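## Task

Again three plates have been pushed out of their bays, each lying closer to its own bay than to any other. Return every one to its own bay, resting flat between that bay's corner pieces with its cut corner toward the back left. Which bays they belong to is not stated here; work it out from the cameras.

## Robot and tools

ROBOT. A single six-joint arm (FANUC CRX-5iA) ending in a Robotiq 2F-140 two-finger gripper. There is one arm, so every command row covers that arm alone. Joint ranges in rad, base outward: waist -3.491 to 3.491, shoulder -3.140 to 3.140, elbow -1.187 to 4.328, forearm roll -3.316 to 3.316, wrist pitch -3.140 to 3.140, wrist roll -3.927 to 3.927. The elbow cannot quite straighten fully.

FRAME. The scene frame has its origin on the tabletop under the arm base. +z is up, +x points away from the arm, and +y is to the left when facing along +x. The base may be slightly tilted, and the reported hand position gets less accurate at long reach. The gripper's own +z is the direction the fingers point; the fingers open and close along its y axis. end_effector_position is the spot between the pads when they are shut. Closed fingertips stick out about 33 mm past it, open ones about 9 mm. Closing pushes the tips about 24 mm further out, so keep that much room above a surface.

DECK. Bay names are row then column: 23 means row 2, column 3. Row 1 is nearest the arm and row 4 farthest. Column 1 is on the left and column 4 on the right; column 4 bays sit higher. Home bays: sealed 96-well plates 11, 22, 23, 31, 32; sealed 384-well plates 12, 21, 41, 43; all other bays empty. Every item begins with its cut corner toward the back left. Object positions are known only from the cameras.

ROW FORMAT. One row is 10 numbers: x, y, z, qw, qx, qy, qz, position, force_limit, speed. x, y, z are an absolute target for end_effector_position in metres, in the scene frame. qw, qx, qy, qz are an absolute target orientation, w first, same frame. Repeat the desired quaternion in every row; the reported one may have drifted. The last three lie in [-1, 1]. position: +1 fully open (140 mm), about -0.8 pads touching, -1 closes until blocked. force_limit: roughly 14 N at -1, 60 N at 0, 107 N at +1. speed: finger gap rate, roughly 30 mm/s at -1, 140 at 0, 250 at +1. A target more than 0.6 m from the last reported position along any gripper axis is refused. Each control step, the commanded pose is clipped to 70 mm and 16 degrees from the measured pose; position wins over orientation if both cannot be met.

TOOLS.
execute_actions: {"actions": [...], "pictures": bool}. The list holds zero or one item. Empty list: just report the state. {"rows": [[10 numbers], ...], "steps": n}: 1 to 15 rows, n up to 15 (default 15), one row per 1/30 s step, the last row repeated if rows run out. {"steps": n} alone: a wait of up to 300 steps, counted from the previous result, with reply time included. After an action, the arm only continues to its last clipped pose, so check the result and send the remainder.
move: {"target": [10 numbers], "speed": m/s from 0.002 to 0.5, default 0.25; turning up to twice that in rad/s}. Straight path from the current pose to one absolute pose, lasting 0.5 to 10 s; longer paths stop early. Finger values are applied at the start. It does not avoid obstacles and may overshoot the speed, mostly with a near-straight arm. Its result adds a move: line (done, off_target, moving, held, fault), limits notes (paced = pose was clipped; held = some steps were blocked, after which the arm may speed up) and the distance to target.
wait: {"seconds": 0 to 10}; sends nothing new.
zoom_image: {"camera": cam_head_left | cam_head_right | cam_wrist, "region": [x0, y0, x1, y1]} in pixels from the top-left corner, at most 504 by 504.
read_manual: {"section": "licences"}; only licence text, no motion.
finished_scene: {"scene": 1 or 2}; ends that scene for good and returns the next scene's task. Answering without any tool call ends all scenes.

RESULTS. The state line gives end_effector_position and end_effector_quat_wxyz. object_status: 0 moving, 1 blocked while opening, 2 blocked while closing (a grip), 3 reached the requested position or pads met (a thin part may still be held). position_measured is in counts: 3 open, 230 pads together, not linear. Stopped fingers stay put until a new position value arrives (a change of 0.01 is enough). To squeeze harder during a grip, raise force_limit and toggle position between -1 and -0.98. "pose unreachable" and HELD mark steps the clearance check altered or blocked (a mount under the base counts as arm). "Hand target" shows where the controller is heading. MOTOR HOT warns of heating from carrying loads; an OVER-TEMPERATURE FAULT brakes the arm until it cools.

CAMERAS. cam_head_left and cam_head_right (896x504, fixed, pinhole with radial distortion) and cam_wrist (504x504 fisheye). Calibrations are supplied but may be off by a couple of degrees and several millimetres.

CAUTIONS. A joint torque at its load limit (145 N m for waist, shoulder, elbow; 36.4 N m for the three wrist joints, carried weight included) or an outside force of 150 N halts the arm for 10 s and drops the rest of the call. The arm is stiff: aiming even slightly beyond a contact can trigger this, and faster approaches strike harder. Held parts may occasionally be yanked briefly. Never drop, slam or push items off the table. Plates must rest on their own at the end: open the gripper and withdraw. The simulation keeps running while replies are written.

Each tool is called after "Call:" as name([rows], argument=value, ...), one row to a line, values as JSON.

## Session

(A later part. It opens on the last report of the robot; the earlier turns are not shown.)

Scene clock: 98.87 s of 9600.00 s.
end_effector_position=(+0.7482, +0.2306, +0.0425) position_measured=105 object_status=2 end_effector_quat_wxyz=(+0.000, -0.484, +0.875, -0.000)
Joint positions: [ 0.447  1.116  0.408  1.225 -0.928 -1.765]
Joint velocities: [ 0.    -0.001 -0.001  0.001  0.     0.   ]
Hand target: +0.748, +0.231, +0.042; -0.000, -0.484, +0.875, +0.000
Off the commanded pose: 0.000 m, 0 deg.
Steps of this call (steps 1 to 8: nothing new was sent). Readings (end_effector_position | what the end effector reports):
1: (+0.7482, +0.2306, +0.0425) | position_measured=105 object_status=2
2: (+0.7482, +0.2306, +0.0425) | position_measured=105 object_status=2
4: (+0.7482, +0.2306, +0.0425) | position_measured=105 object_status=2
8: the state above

Call:
move(target=[0.7482, 0.2306, 0.051, 0, 0.4841, -0.8750, 0, -1, -0.3, -1], speed=0.03)

Call:
move(target=[0.7125, 0.2495, 0.049, 0, 0.7071, -0.7071, 0, -1, -0.3, -1], speed=0.12)

Scene clock: 100.47 s of 9600.00 s.
end_effector_position=(+0.7482, +0.2306, +0.0510) position_measured=105 object_status=2 end_effector_quat_wxyz=(-0.000, -0.484, +0.875, +0.000)
Joint positions: [ 0.456  1.102  0.393  1.221 -0.934 -1.768]
Joint velocities: [ 0.     0.001  0.     0.001 -0.001 -0.   ]
Hand target: +0.748, +0.231, +0.051; -0.000, -0.484, +0.875, +0.000
Off the commanded pose: 0.000 m, 0 deg.
move: done
camera_calibration (this result's frames):
cam_wrist: T_world_to_cam=[[-0.957197, 0.288951, -0.0167761, 0.653533], [0.274726, 0.925262, 0.261562, -0.419774], [0.0911009, 0.245758, -0.965041, 0.0960254], [0, 0, 0, 1]] pos_world=[0.732135, 0.175963, 0.213429]

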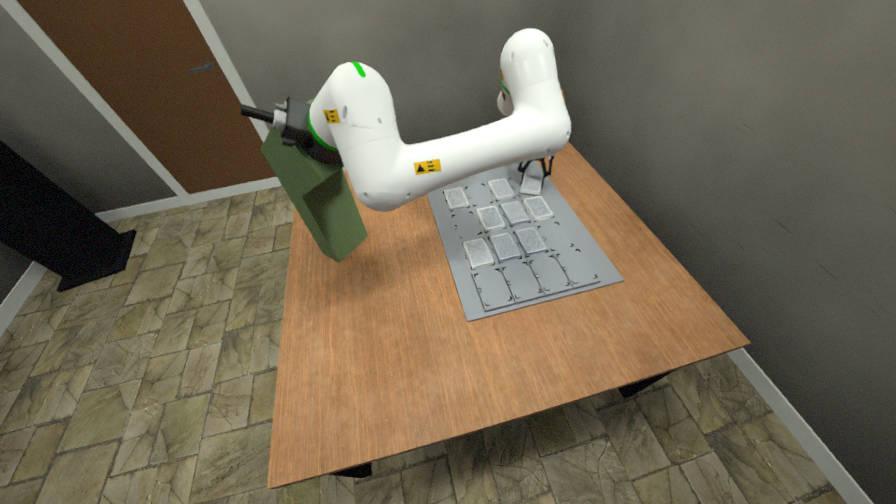

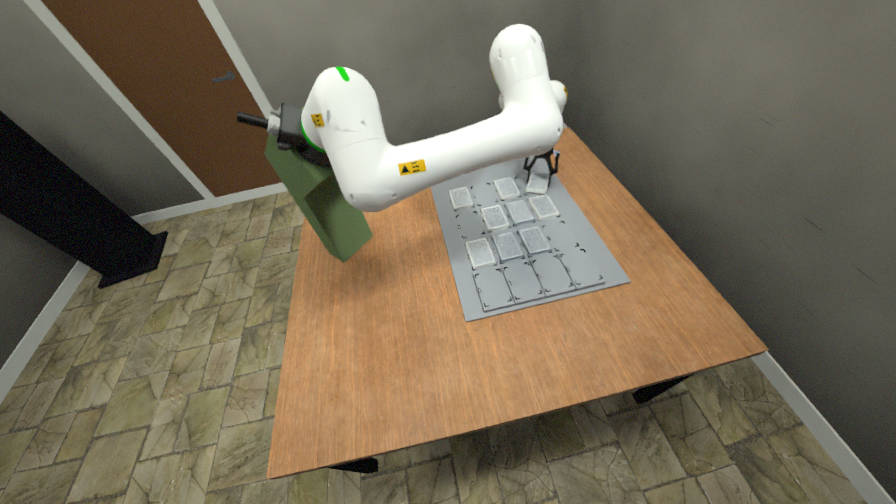

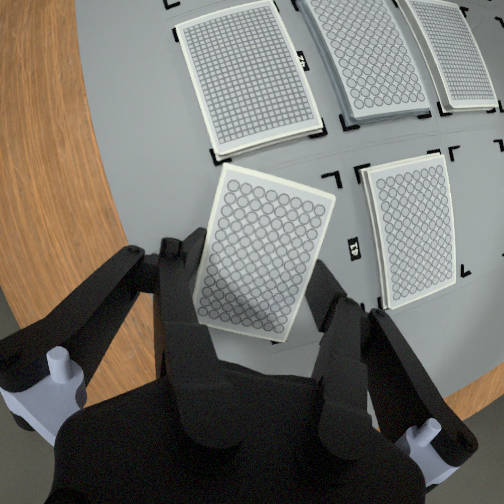

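Scene clock: 103.10 s of 9600.00 s.
end_effector_position=(+0.7124, +0.2495, +0.0490) position_measured=105 object_status=2 end_effector_quat_wxyz=(-0.000, +0.707, -0.707, -0.000)
Joint positions: [ 0.465  1.089  0.283  1.286 -0.91  -1.326]
Joint velocities: [-0.     0.001 -0.001  0.001  0.002  0.001]
Hand target: +0.712, +0.249, +0.049; +0.000, +0.707, -0.707, -0.000
Off the commanded pose: 0.000 m, 0 deg.
move: done
camera_calibration (this result's frames):
cam_wrist: T_world_to_cam=[[-0.964425, -0.263822, -0.016779, 0.756896], [-0.258899, 0.929788, 0.26166, -0.0478709], [-0.0534307, 0.256695, -0.965014, 0.192961], [0, 0, 0, 1]] pos_world=[0.727886, 0.194663, 0.211436]

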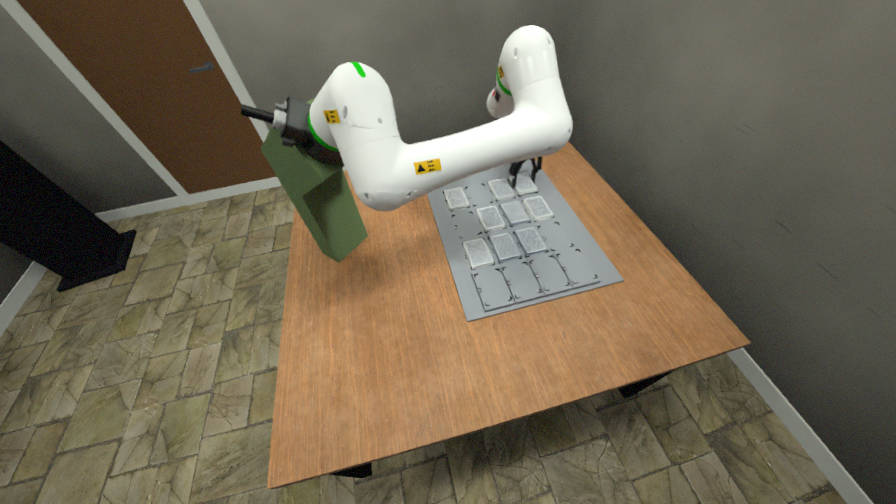

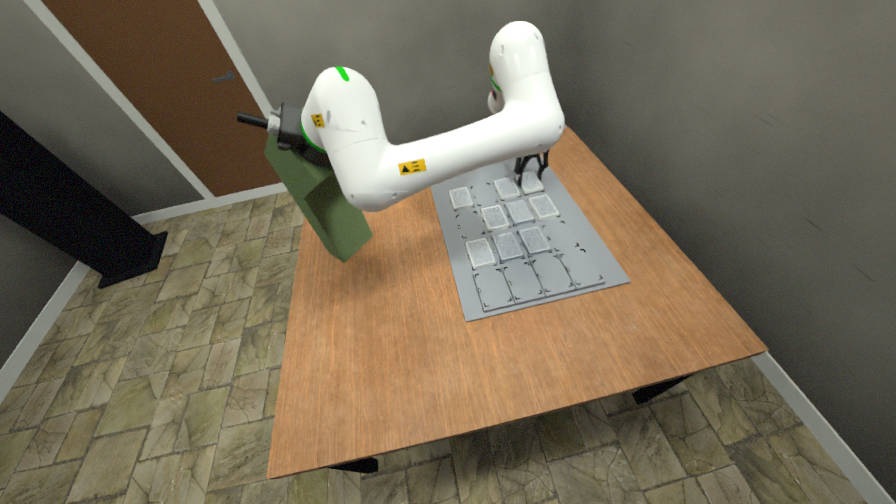

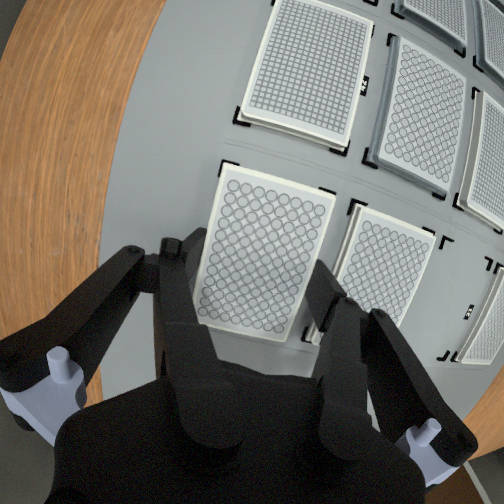

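Call:
zoom_image(camera="cam_wrist", region=[165, 150, 365, 350])

Call:
zoom_image(camera="cam_wrist", region=[210, 145, 350, 225])

Region (165, 150, 365, 350) of cam_wrist's 504x504 image, scaled by 2.520, with more detail than that image has.

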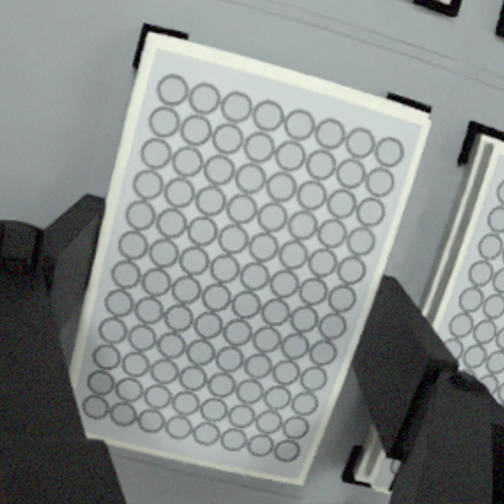

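Region (210, 145, 350, 225) of cam_wrist's 504x504 image, scaled by 3.600, with more detail than that image has; it fills the top 288 rows of this view, and the rest is white.

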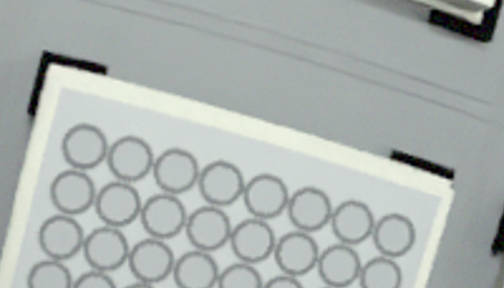

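Call:
move(target=[0.7133, 0.2495, 0.046, 0, 0.7071, -0.7071, 0, -1, -0.3, -1], speed=0.01)

Call:
zoom_image(camera="cam_wrist", region=[185, 270, 325, 350])

Call:
zoom_image(camera="cam_wrist", region=[210, 145, 350, 225])

Scene clock: 109.33 s of 9600.00 s.
end_effector_position=(+0.7133, +0.2495, +0.0460) position_measured=105 object_status=2 end_effector_quat_wxyz=(-0.000, +0.707, -0.707, +0.000)
Joint positions: [ 0.462  1.095  0.291  1.286 -0.909 -1.323]
Joint velocities: [ 0.001  0.001 -0.     0.001  0.002 -0.   ]
Hand target: +0.713, +0.250, +0.046; -0.000, +0.707, -0.707, +0.000
Off the commanded pose: 0.000 m, 0 deg.
After step 90, 2.53 s passed at rest.
move: done
camera_calibration (this result's frames):
cam_wrist: T_world_to_cam=[[-0.964447, -0.263742, -0.0168087, 0.757697], [-0.258834, 0.929831, 0.261569, -0.0469523], [-0.0533574, 0.25662, -0.965038, 0.190088], [0, 0, 0, 1]] pos_world=[0.728749, 0.194714, 0.208459]

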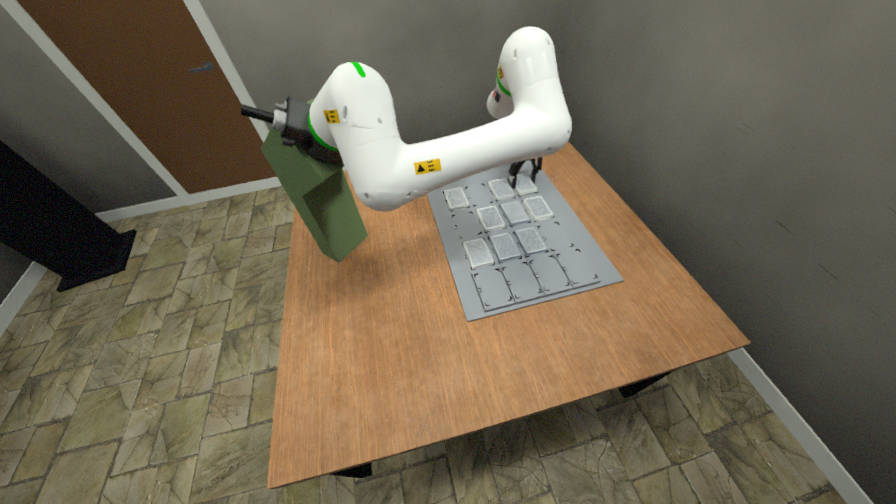

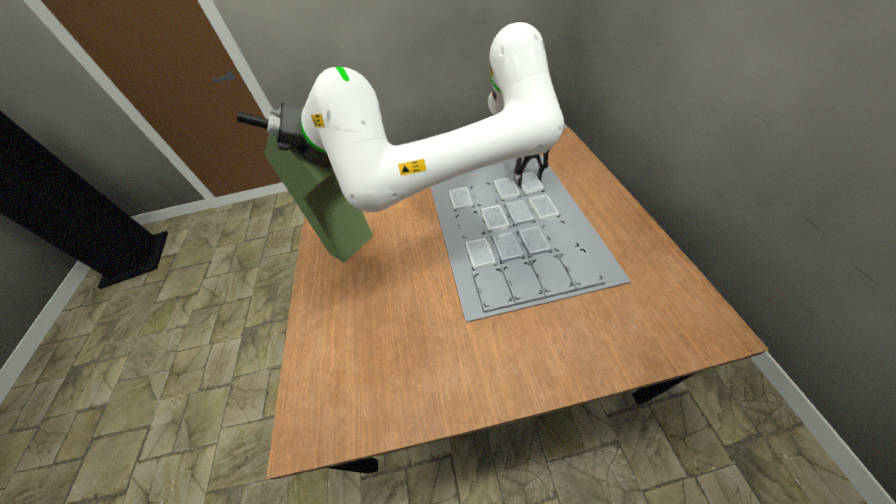

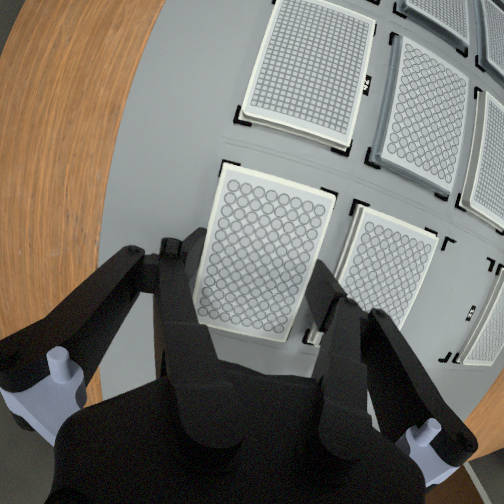

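Region (185, 270, 325, 350) of cam_wrist's 504x504 image, scaled by 3.600, with more detail than that image has; it fills the top 288 rows of this view, and the rest is white.

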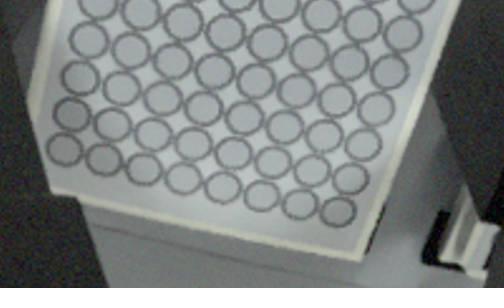

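Region (210, 145, 350, 225) of cam_wrist's 504x504 image, scaled by 3.600, with more detail than that image has; it fills the top 288 rows of this view, and the rest is white.

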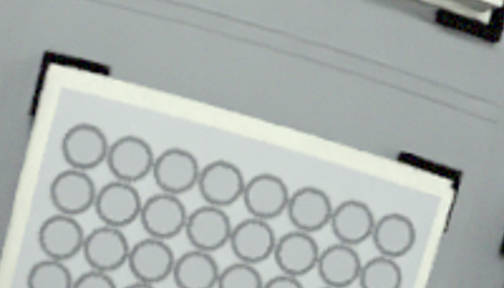

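Call:
move(target=[0.7140, 0.2495, 0.046, 0.0148, 0.7069, -0.7069, -0.0148, -1, -0.3, -1], speed=0.03)

Call:
zoom_image(camera="cam_wrist", region=[210, 145, 350, 225])

Call:
zoom_image(camera="cam_wrist", region=[185, 270, 325, 350])

Scene clock: 115.87 s of 9600.00 s.
end_effector_position=(+0.7141, +0.2495, +0.0460) position_measured=105 object_status=2 end_effector_quat_wxyz=(+0.015, +0.707, -0.707, -0.015)
Joint positions: [ 0.474  1.119  0.367  1.194 -0.945 -1.236]
Joint velocities: [-0.001  0.002  0.003 -0.002 -0.002  0.003]
Hand target: +0.714, +0.249, +0.046; +0.015, +0.707, -0.707, -0.015
Off the commanded pose: 0.000 m, 0 deg.
After step 90, 2.60 s passed at rest.
move: done
camera_calibration (this result's frames):
cam_wrist: T_world_to_cam=[[-0.964333, -0.263654, 0.0234028, 0.756462], [-0.247631, 0.929874, 0.272055, -0.0552118], [-0.09349, 0.256556, -0.961997, 0.218648], [0, 0, 0, 1]] pos_world=[0.736251, 0.194689, 0.207657]

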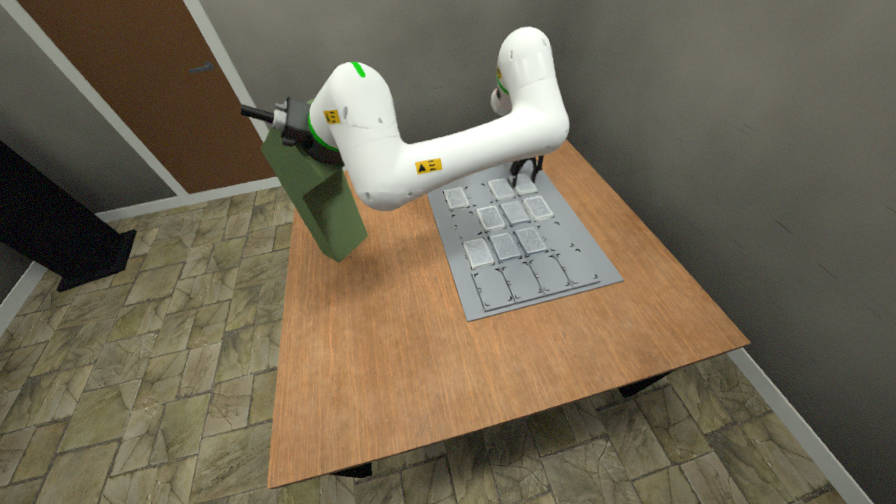

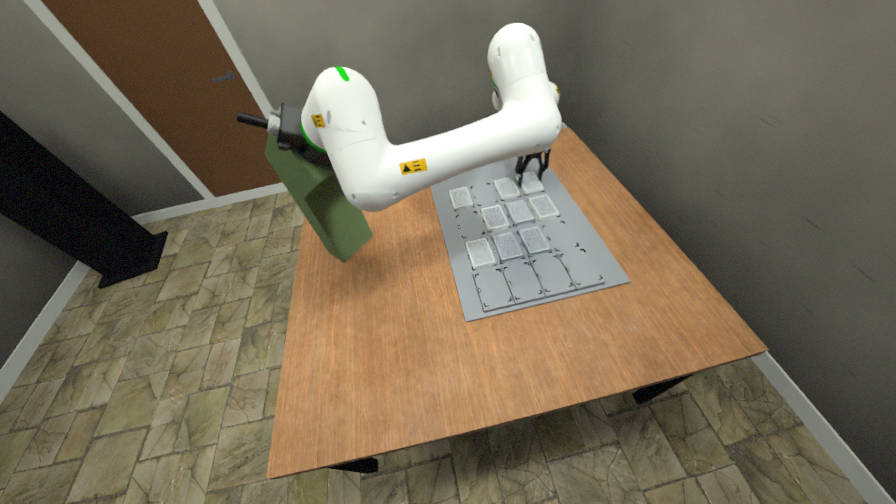

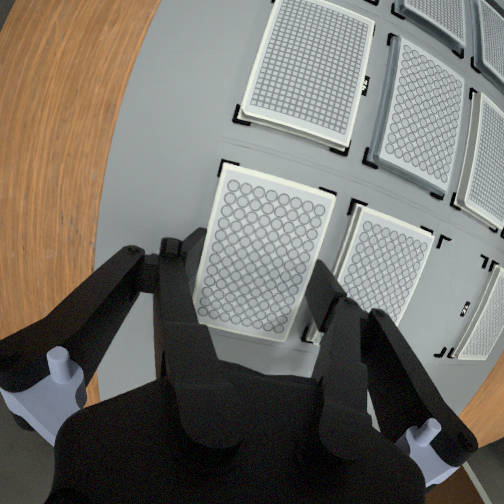

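Region (210, 145, 350, 225) of cam_wrist's 504x504 image, scaled by 3.600, with more detail than that image has; it fills the top 288 rows of this view, and the rest is white.

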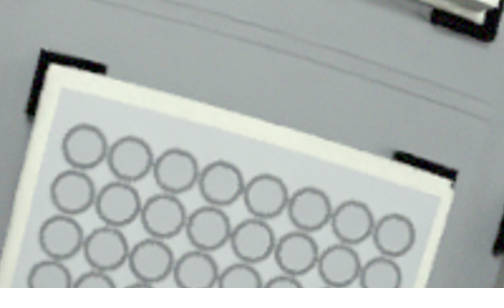

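Region (185, 270, 325, 350) of cam_wrist's 504x504 image, scaled by 3.600, with more detail than that image has; it fills the top 288 rows of this view, and the rest is white.

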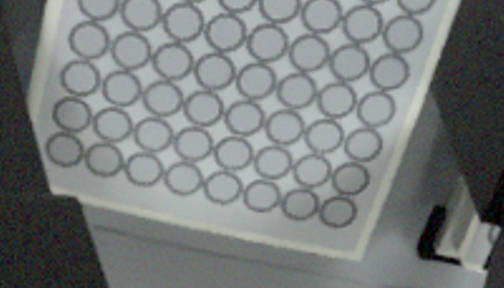

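Call:
move(target=[0.7140, 0.2495, 0.0440, 0.0148, 0.7083, -0.7055, -0.0148, -1, -0.3, -1], speed=0.005)

Call:
zoom_image(camera="cam_wrist", region=[210, 145, 350, 225])

Call:
zoom_image(camera="cam_wrist", region=[185, 270, 325, 350])

Scene clock: 119.07 s of 9600.00 s.
end_effector_position=(+0.7140, +0.2495, +0.0440) position_measured=105 object_status=2 end_effector_quat_wxyz=(+0.015, +0.708, -0.706, -0.015)
Joint positions: [ 0.472  1.122  0.37   1.195 -0.944 -1.231]
Joint velocities: [ 0.     0.002 -0.    -0.001  0.001  0.   ]
Hand target: +0.714, +0.250, +0.044; +0.015, +0.708, -0.706, -0.015
Off the commanded pose: 0.000 m, 0 deg.
move: done
camera_calibration (this result's frames):
cam_wrist: T_world_to_cam=[[-0.963255, -0.267555, 0.0235557, 0.756657], [-0.251334, 0.928822, 0.272252, -0.0518188], [-0.0947215, 0.256328, -0.961938, 0.217663], [0, 0, 0, 1]] pos_world=[0.736447, 0.194785, 0.205662]

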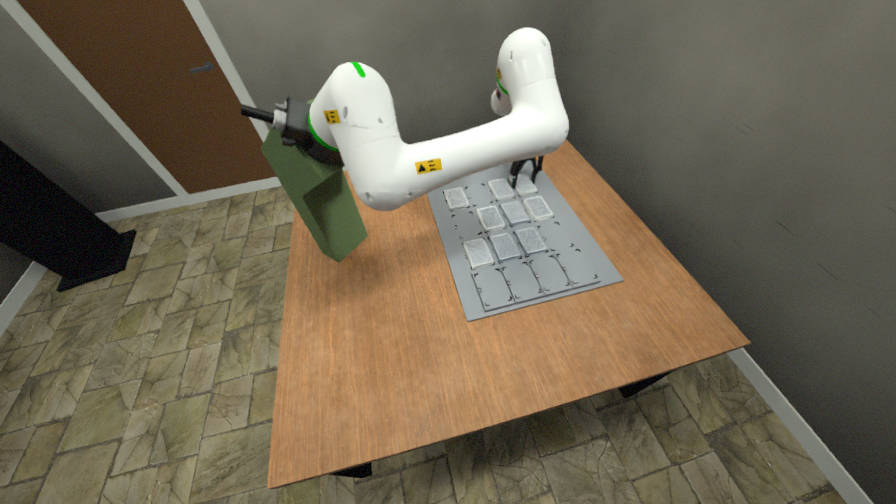

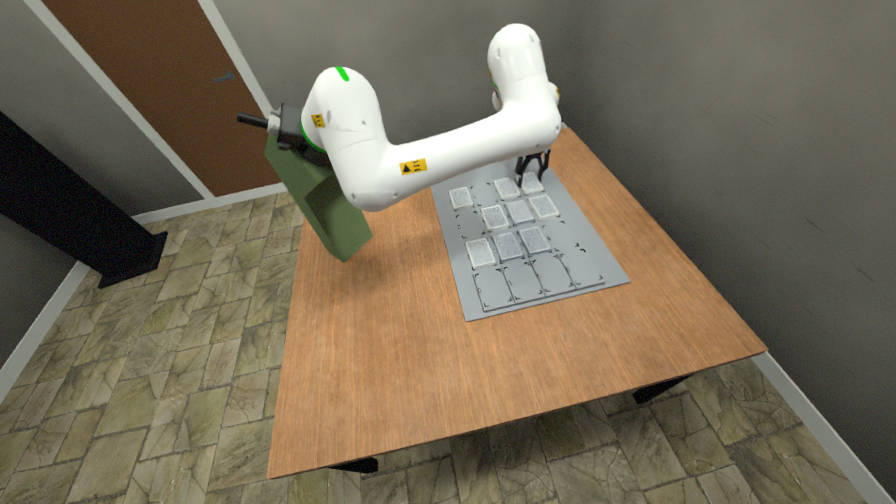

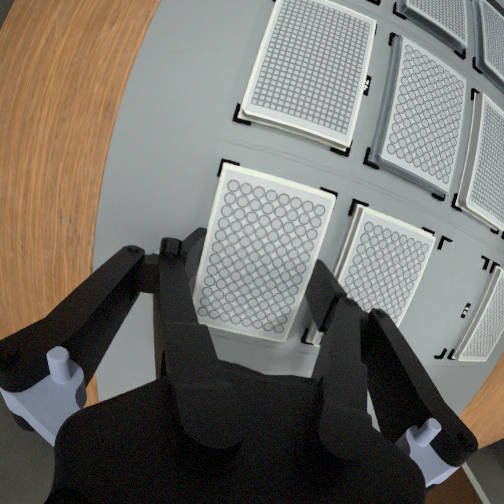

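Region (210, 145, 350, 225) of cam_wrist's 504x504 image, scaled by 3.600, with more detail than that image has; it fills the top 288 rows of this view, and the rest is white.

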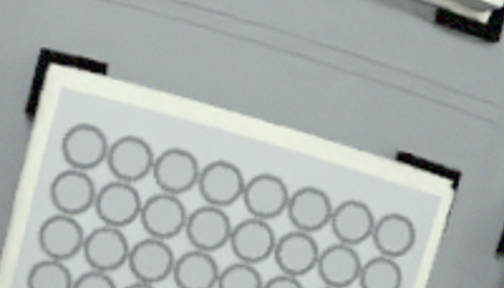

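Region (185, 270, 325, 350) of cam_wrist's 504x504 image, scaled by 3.600, with more detail than that image has; it fills the top 288 rows of this view, and the rest is white.

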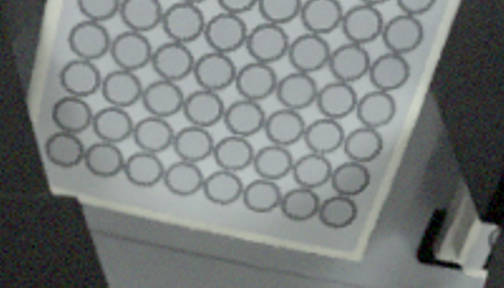

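Call:
move(target=[0.7140, 0.2495, 0.0430, 0.0148, 0.7083, -0.7055, -0.0148, -1, -0.3, -1], speed=0.003)

Call:
zoom_image(camera="cam_wrist", region=[210, 145, 350, 225])

Call:
zoom_image(camera="cam_wrist", region=[185, 270, 325, 350])

Scene clock: 121.20 s of 9600.00 s.
end_effector_position=(+0.7140, +0.2495, +0.0430) position_measured=105 object_status=2 end_effector_quat_wxyz=(+0.015, +0.708, -0.706, -0.015)
Joint positions: [ 0.471  1.124  0.372  1.195 -0.943 -1.231]
Joint velocities: [-0.001  0.001 -0.     0.001 -0.001  0.   ]
Hand target: +0.714, +0.250, +0.043; +0.015, +0.708, -0.706, -0.015
Off the commanded pose: 0.000 m, 0 deg.
move: done
camera_calibration (this result's frames):
cam_wrist: T_world_to_cam=[[-0.963253, -0.267559, 0.0235609, 0.756675], [-0.251336, 0.928821, 0.272254, -0.051544], [-0.094728, 0.256328, -0.961937, 0.216703], [0, 0, 0, 1]] pos_world=[0.736443, 0.194784, 0.204659]

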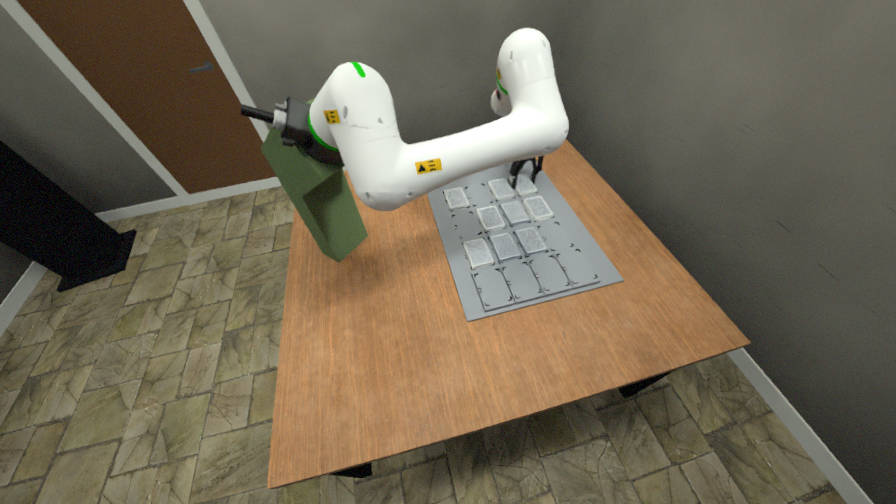

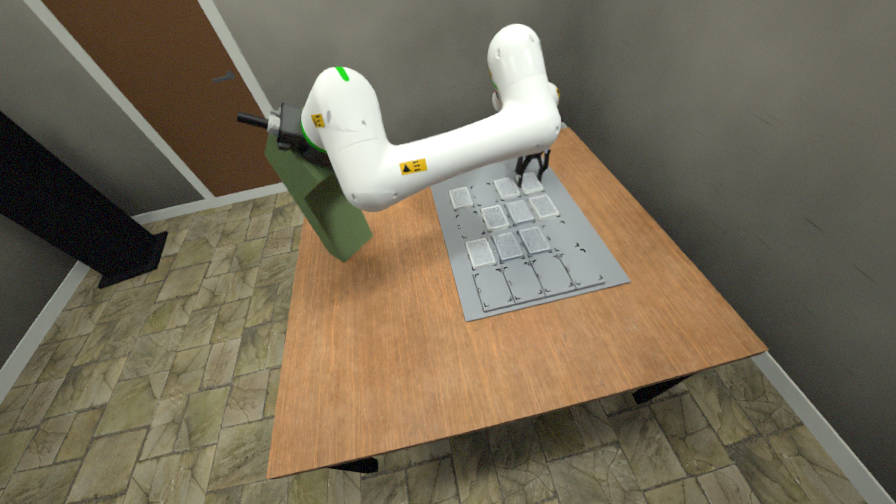

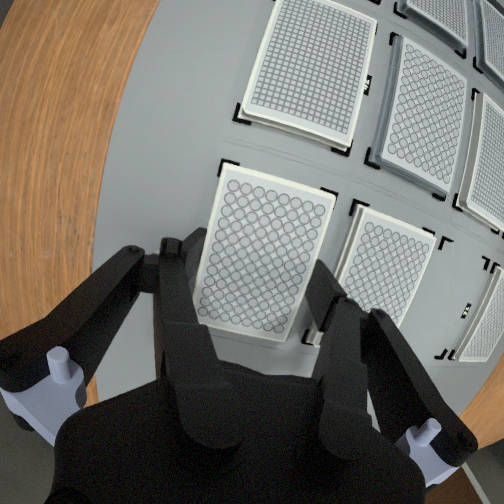

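Region (210, 145, 350, 225) of cam_wrist's 504x504 image, scaled by 3.600, with more detail than that image has; it fills the top 288 rows of this view, and the rest is white.

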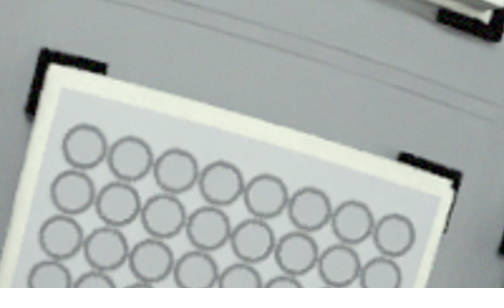

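Region (185, 270, 325, 350) of cam_wrist's 504x504 image, scaled by 3.600, with more detail than that image has; it fills the top 288 rows of this view, and the rest is white.

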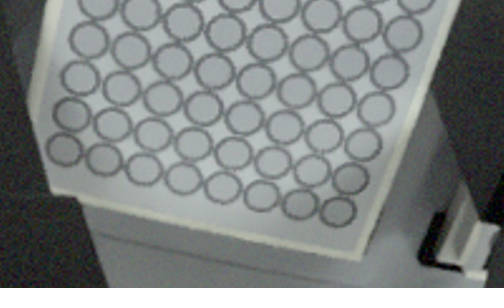

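Call:
move(target=[0.7140, 0.2495, 0.0422, 0.0148, 0.7078, -0.7061, -0.0148, -1, -0.3, -1], speed=0.003)

Call:
zoom_image(camera="cam_wrist", region=[210, 145, 350, 225])

Call:
zoom_image(camera="cam_wrist", region=[185, 270, 325, 350])

Scene clock: 123.33 s of 9600.00 s.
end_effector_position=(+0.7140, +0.2495, +0.0422) position_measured=105 object_status=2 end_effector_quat_wxyz=(+0.015, +0.708, -0.706, -0.015)
Joint positions: [ 0.47   1.125  0.373  1.196 -0.942 -1.232]
Joint velocities: [ 0.     0.001  0.001 -0.     0.    -0.   ]
Hand target: +0.714, +0.250, +0.042; +0.015, +0.708, -0.706, -0.015
Off the commanded pose: 0.000 m, 0 deg.
move: done
camera_calibration (this result's frames):
cam_wrist: T_world_to_cam=[[-0.963667, -0.266063, 0.023568, 0.756615], [-0.249895, 0.929219, 0.272223, -0.0524528], [-0.0943284, 0.256443, -0.961945, 0.215619], [0, 0, 0, 1]] pos_world=[0.736357, 0.194754, 0.20386]

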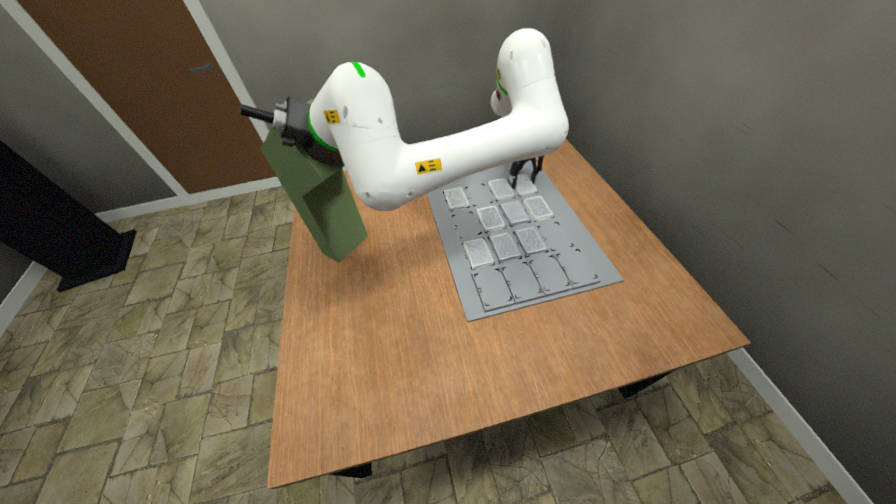

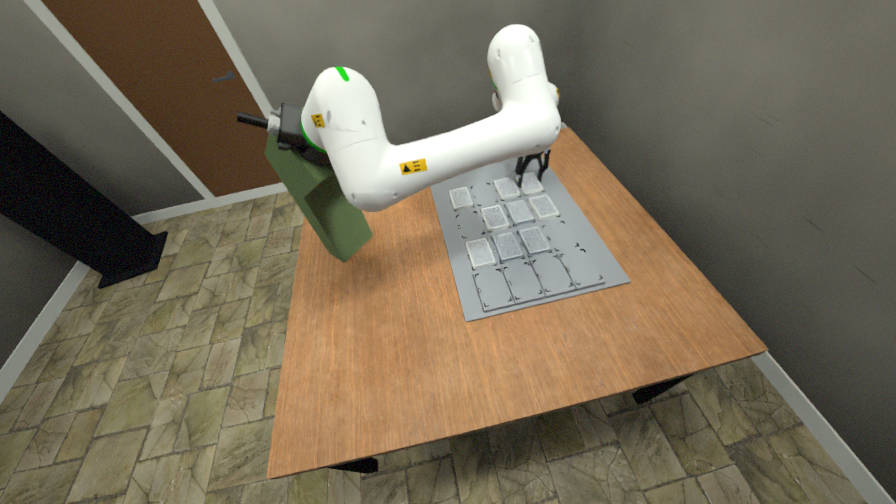

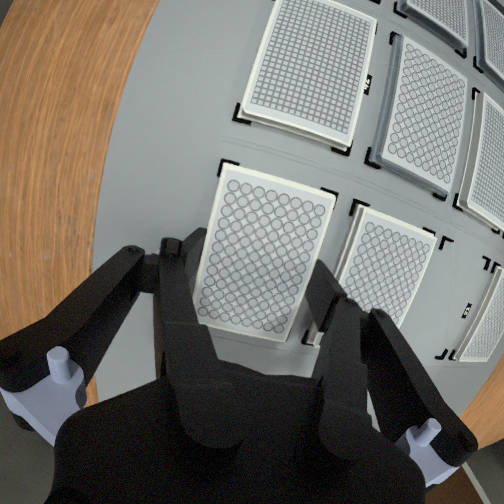

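Region (210, 145, 350, 225) of cam_wrist's 504x504 image, scaled by 3.600, with more detail than that image has; it fills the top 288 rows of this view, and the rest is white.

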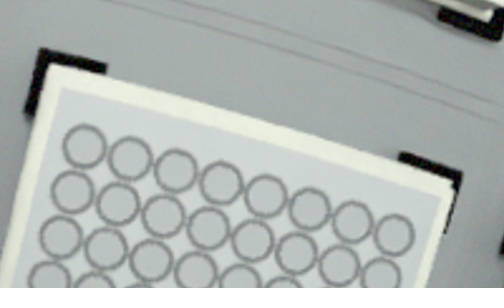

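Region (185, 270, 325, 350) of cam_wrist's 504x504 image, scaled by 3.600, with more detail than that image has; it fills the top 288 rows of this view, and the rest is white.

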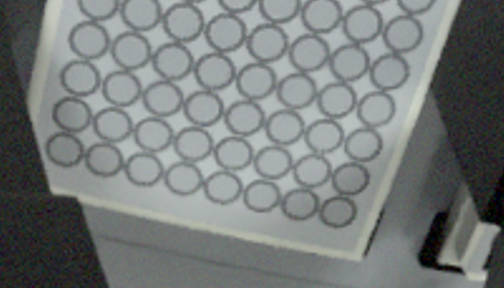

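Both slivers visible, plate unshifted. Continue.

Call:
move(target=[0.7140, 0.2495, 0.0413, 0.0148, 0.7078, -0.7061, -0.0148, -1, -0.3, -1], speed=0.002)

Call:
zoom_image(camera="cam_wrist", region=[210, 145, 350, 225])

Call:
zoom_image(camera="cam_wrist", region=[185, 270, 325, 350])

Scene clock: 124.60 s of 9600.00 s.
end_effector_position=(+0.7140, +0.2495, +0.0413) position_measured=105 object_status=2 end_effector_quat_wxyz=(+0.015, +0.708, -0.706, -0.015)
Joint positions: [ 0.469  1.127  0.374  1.196 -0.942 -1.232]
Joint velocities: [-0.    -0.002  0.     0.001  0.001  0.003]
Hand target: +0.714, +0.250, +0.041; +0.015, +0.708, -0.706, -0.015
Off the commanded pose: 0.000 m, 0 deg.
move: done
camera_calibration (this result's frames):
cam_wrist: T_world_to_cam=[[-0.96372, -0.265877, 0.0235158, 0.756666], [-0.249729, 0.929267, 0.272208, -0.052337], [-0.0942263, 0.25646, -0.961951, 0.214722], [0, 0, 0, 1]] pos_world=[0.736377, 0.194747, 0.203005]

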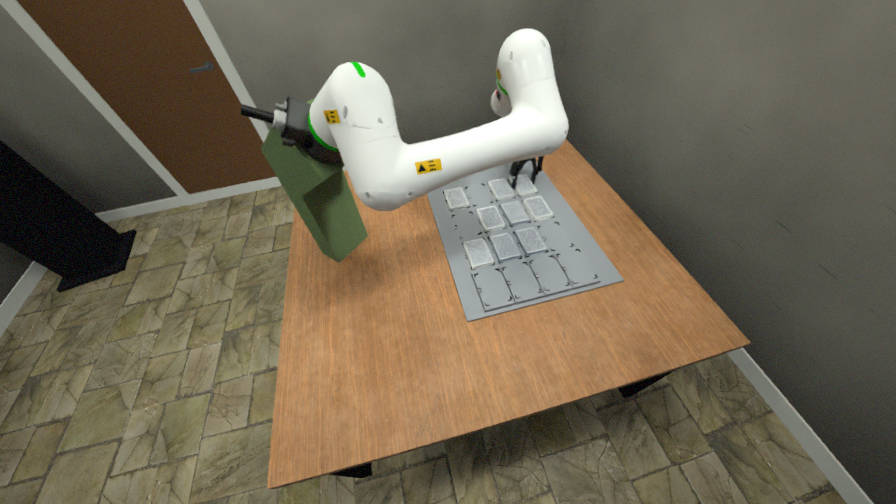

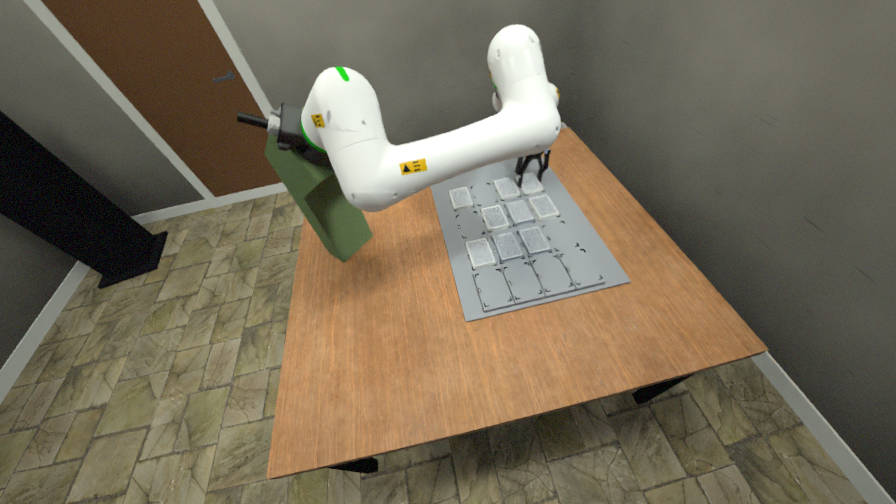

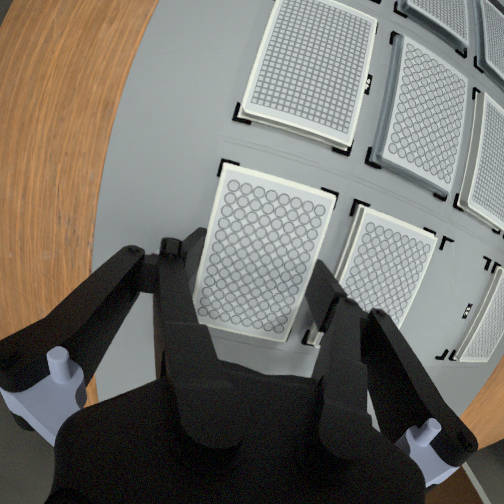

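Region (210, 145, 350, 225) of cam_wrist's 504x504 image, scaled by 3.600, with more detail than that image has; it fills the top 288 rows of this view, and the rest is white.

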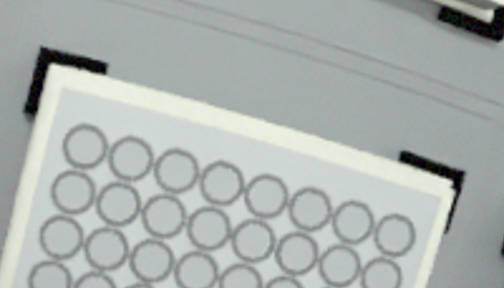

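Region (185, 270, 325, 350) of cam_wrist's 504x504 image, scaled by 3.600, with more detail than that image has; it fills the top 288 rows of this view, and the rest is white.

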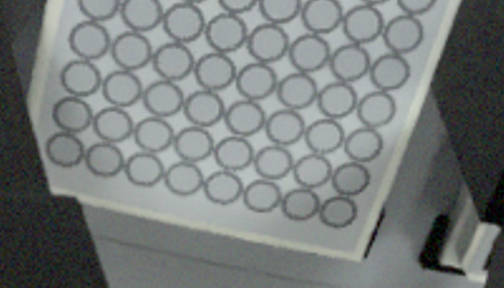

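Call:
move(target=[0.7140, 0.2495, 0.0413, 0.0148, 0.7078, -0.7061, -0.0148, 0.31, -0.3, -1], speed=0.002)

Call:
move(target=[0.7140, 0.2675, 0.115, 0, 0.7071, -0.7071, 0, 0.31, -0.3, -1], speed=0.1)

Call:
zoom_image(camera="cam_wrist", region=[170, 130, 370, 330])

Scene clock: 125.90 s of 9600.00 s.
end_effector_position=(+0.7140, +0.2495, +0.0413) position_measured=90 object_status=3 end_effector_quat_wxyz=(+0.015, +0.708, -0.706, -0.015)
Joint positions: [ 0.469  1.127  0.374  1.196 -0.942 -1.232]
Joint velocities: [-0.    -0.001 -0.     0.001  0.     0.   ]
Hand target: +0.714, +0.250, +0.041; +0.015, +0.708, -0.706, -0.015
Off the commanded pose: 0.000 m, 0 deg.
move: done
camera_calibration (this result's frames):
cam_wrist: T_world_to_cam=[[-0.96365, -0.266122, 0.0236116, 0.756601], [-0.24994, 0.929207, 0.272223, -0.0521963], [-0.0943845, 0.256426, -0.961944, 0.214744], [0, 0, 0, 1]] pos_world=[0.736322, 0.194783, 0.202916]

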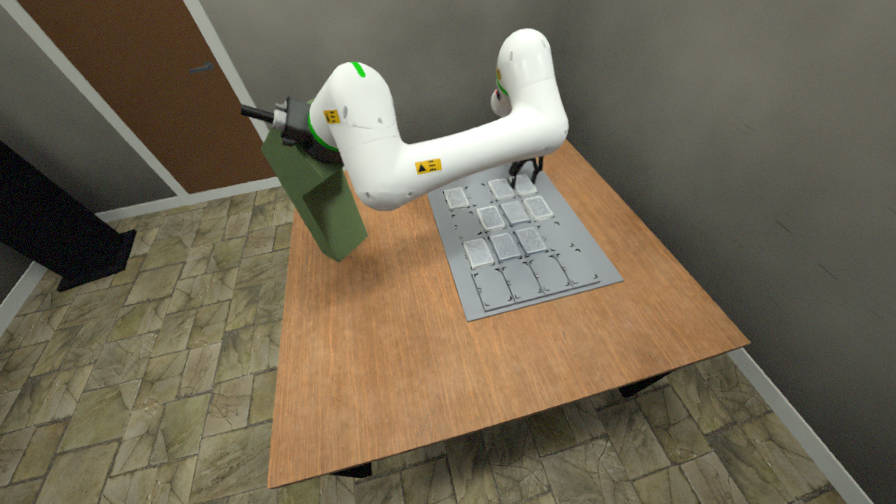

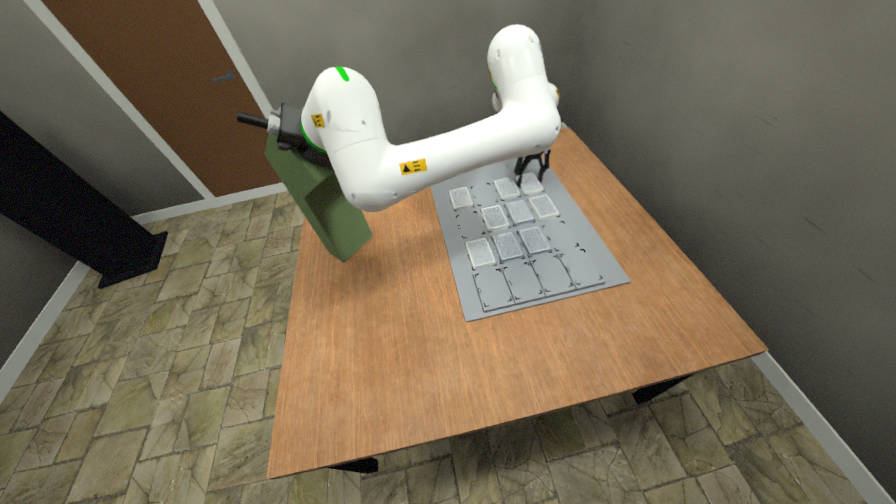

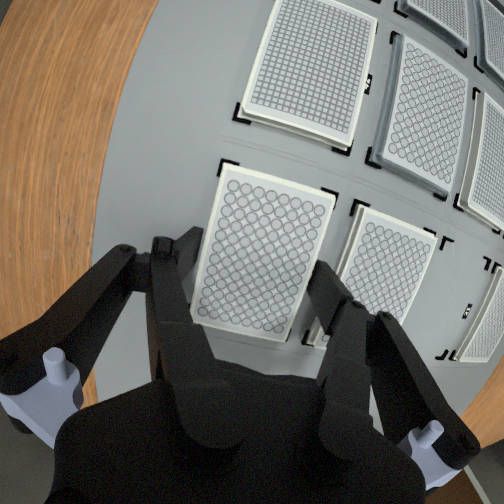

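Scene clock: 126.97 s of 9600.00 s.
end_effector_position=(+0.7137, +0.2674, +0.1150) position_measured=90 object_status=3 end_effector_quat_wxyz=(+0.000, +0.707, -0.707, -0.000)
Joint positions: [ 0.559  1.028  0.248  1.217 -0.98  -1.322]
Joint velocities: [ 0.001 -0.001 -0.     0.    -0.002 -0.   ]
Hand target: +0.714, +0.267, +0.115; +0.000, +0.707, -0.707, -0.000
Off the commanded pose: 0.000 m, 0 deg.
move: done
camera_calibration (this result's frames):
cam_wrist: T_world_to_cam=[[-0.964431, -0.263809, -0.0166531, 0.763945], [-0.258854, 0.9298, 0.261661, -0.0814867], [-0.0535445, 0.256665, -0.965016, 0.252203], [0, 0, 0, 1]] pos_world=[0.729183, 0.21257, 0.277424]

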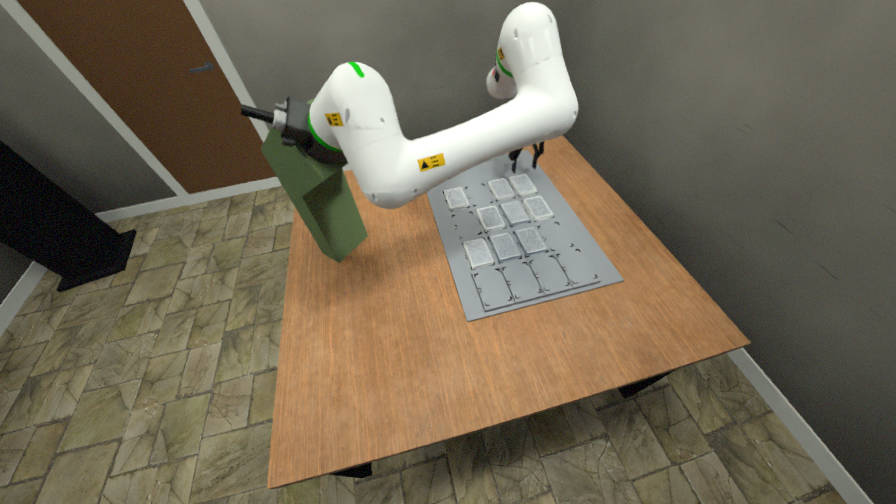

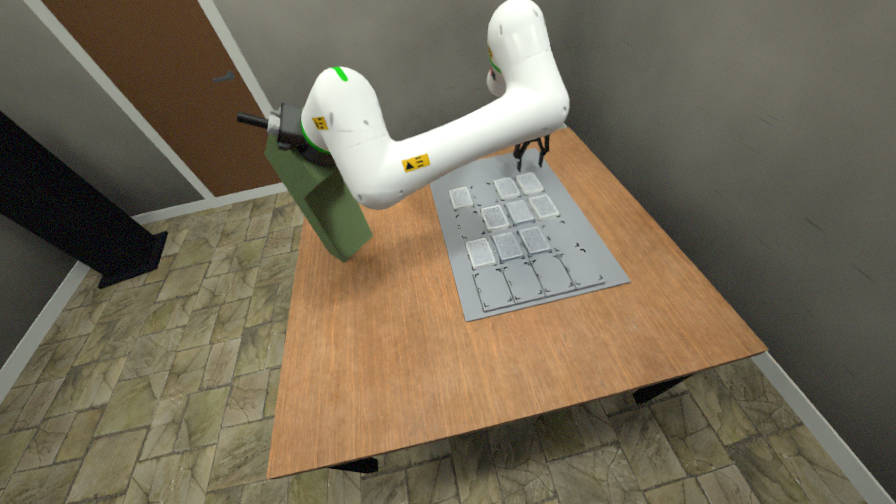

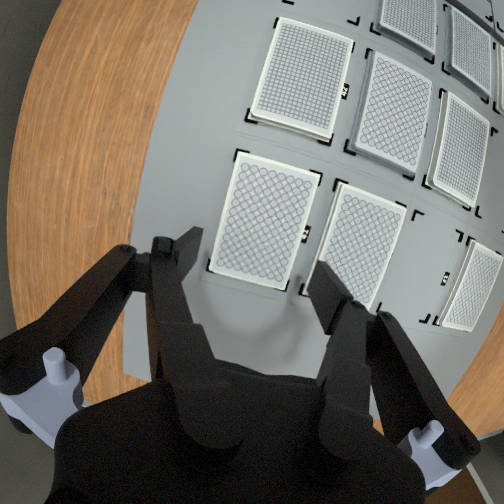

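Region (170, 130, 370, 330) of cam_wrist's 504x504 image, scaled by 2.520, with more detail than that image has.

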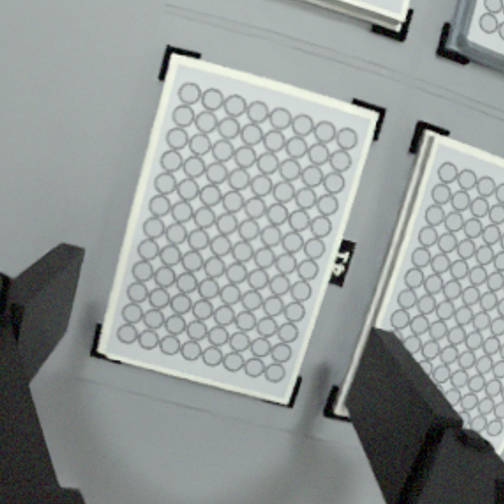

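All four corners are visible and the plate is seated with its cut corner at the back left.

Call:
finished_scene(scene=2)

The scene is finished: the task was done.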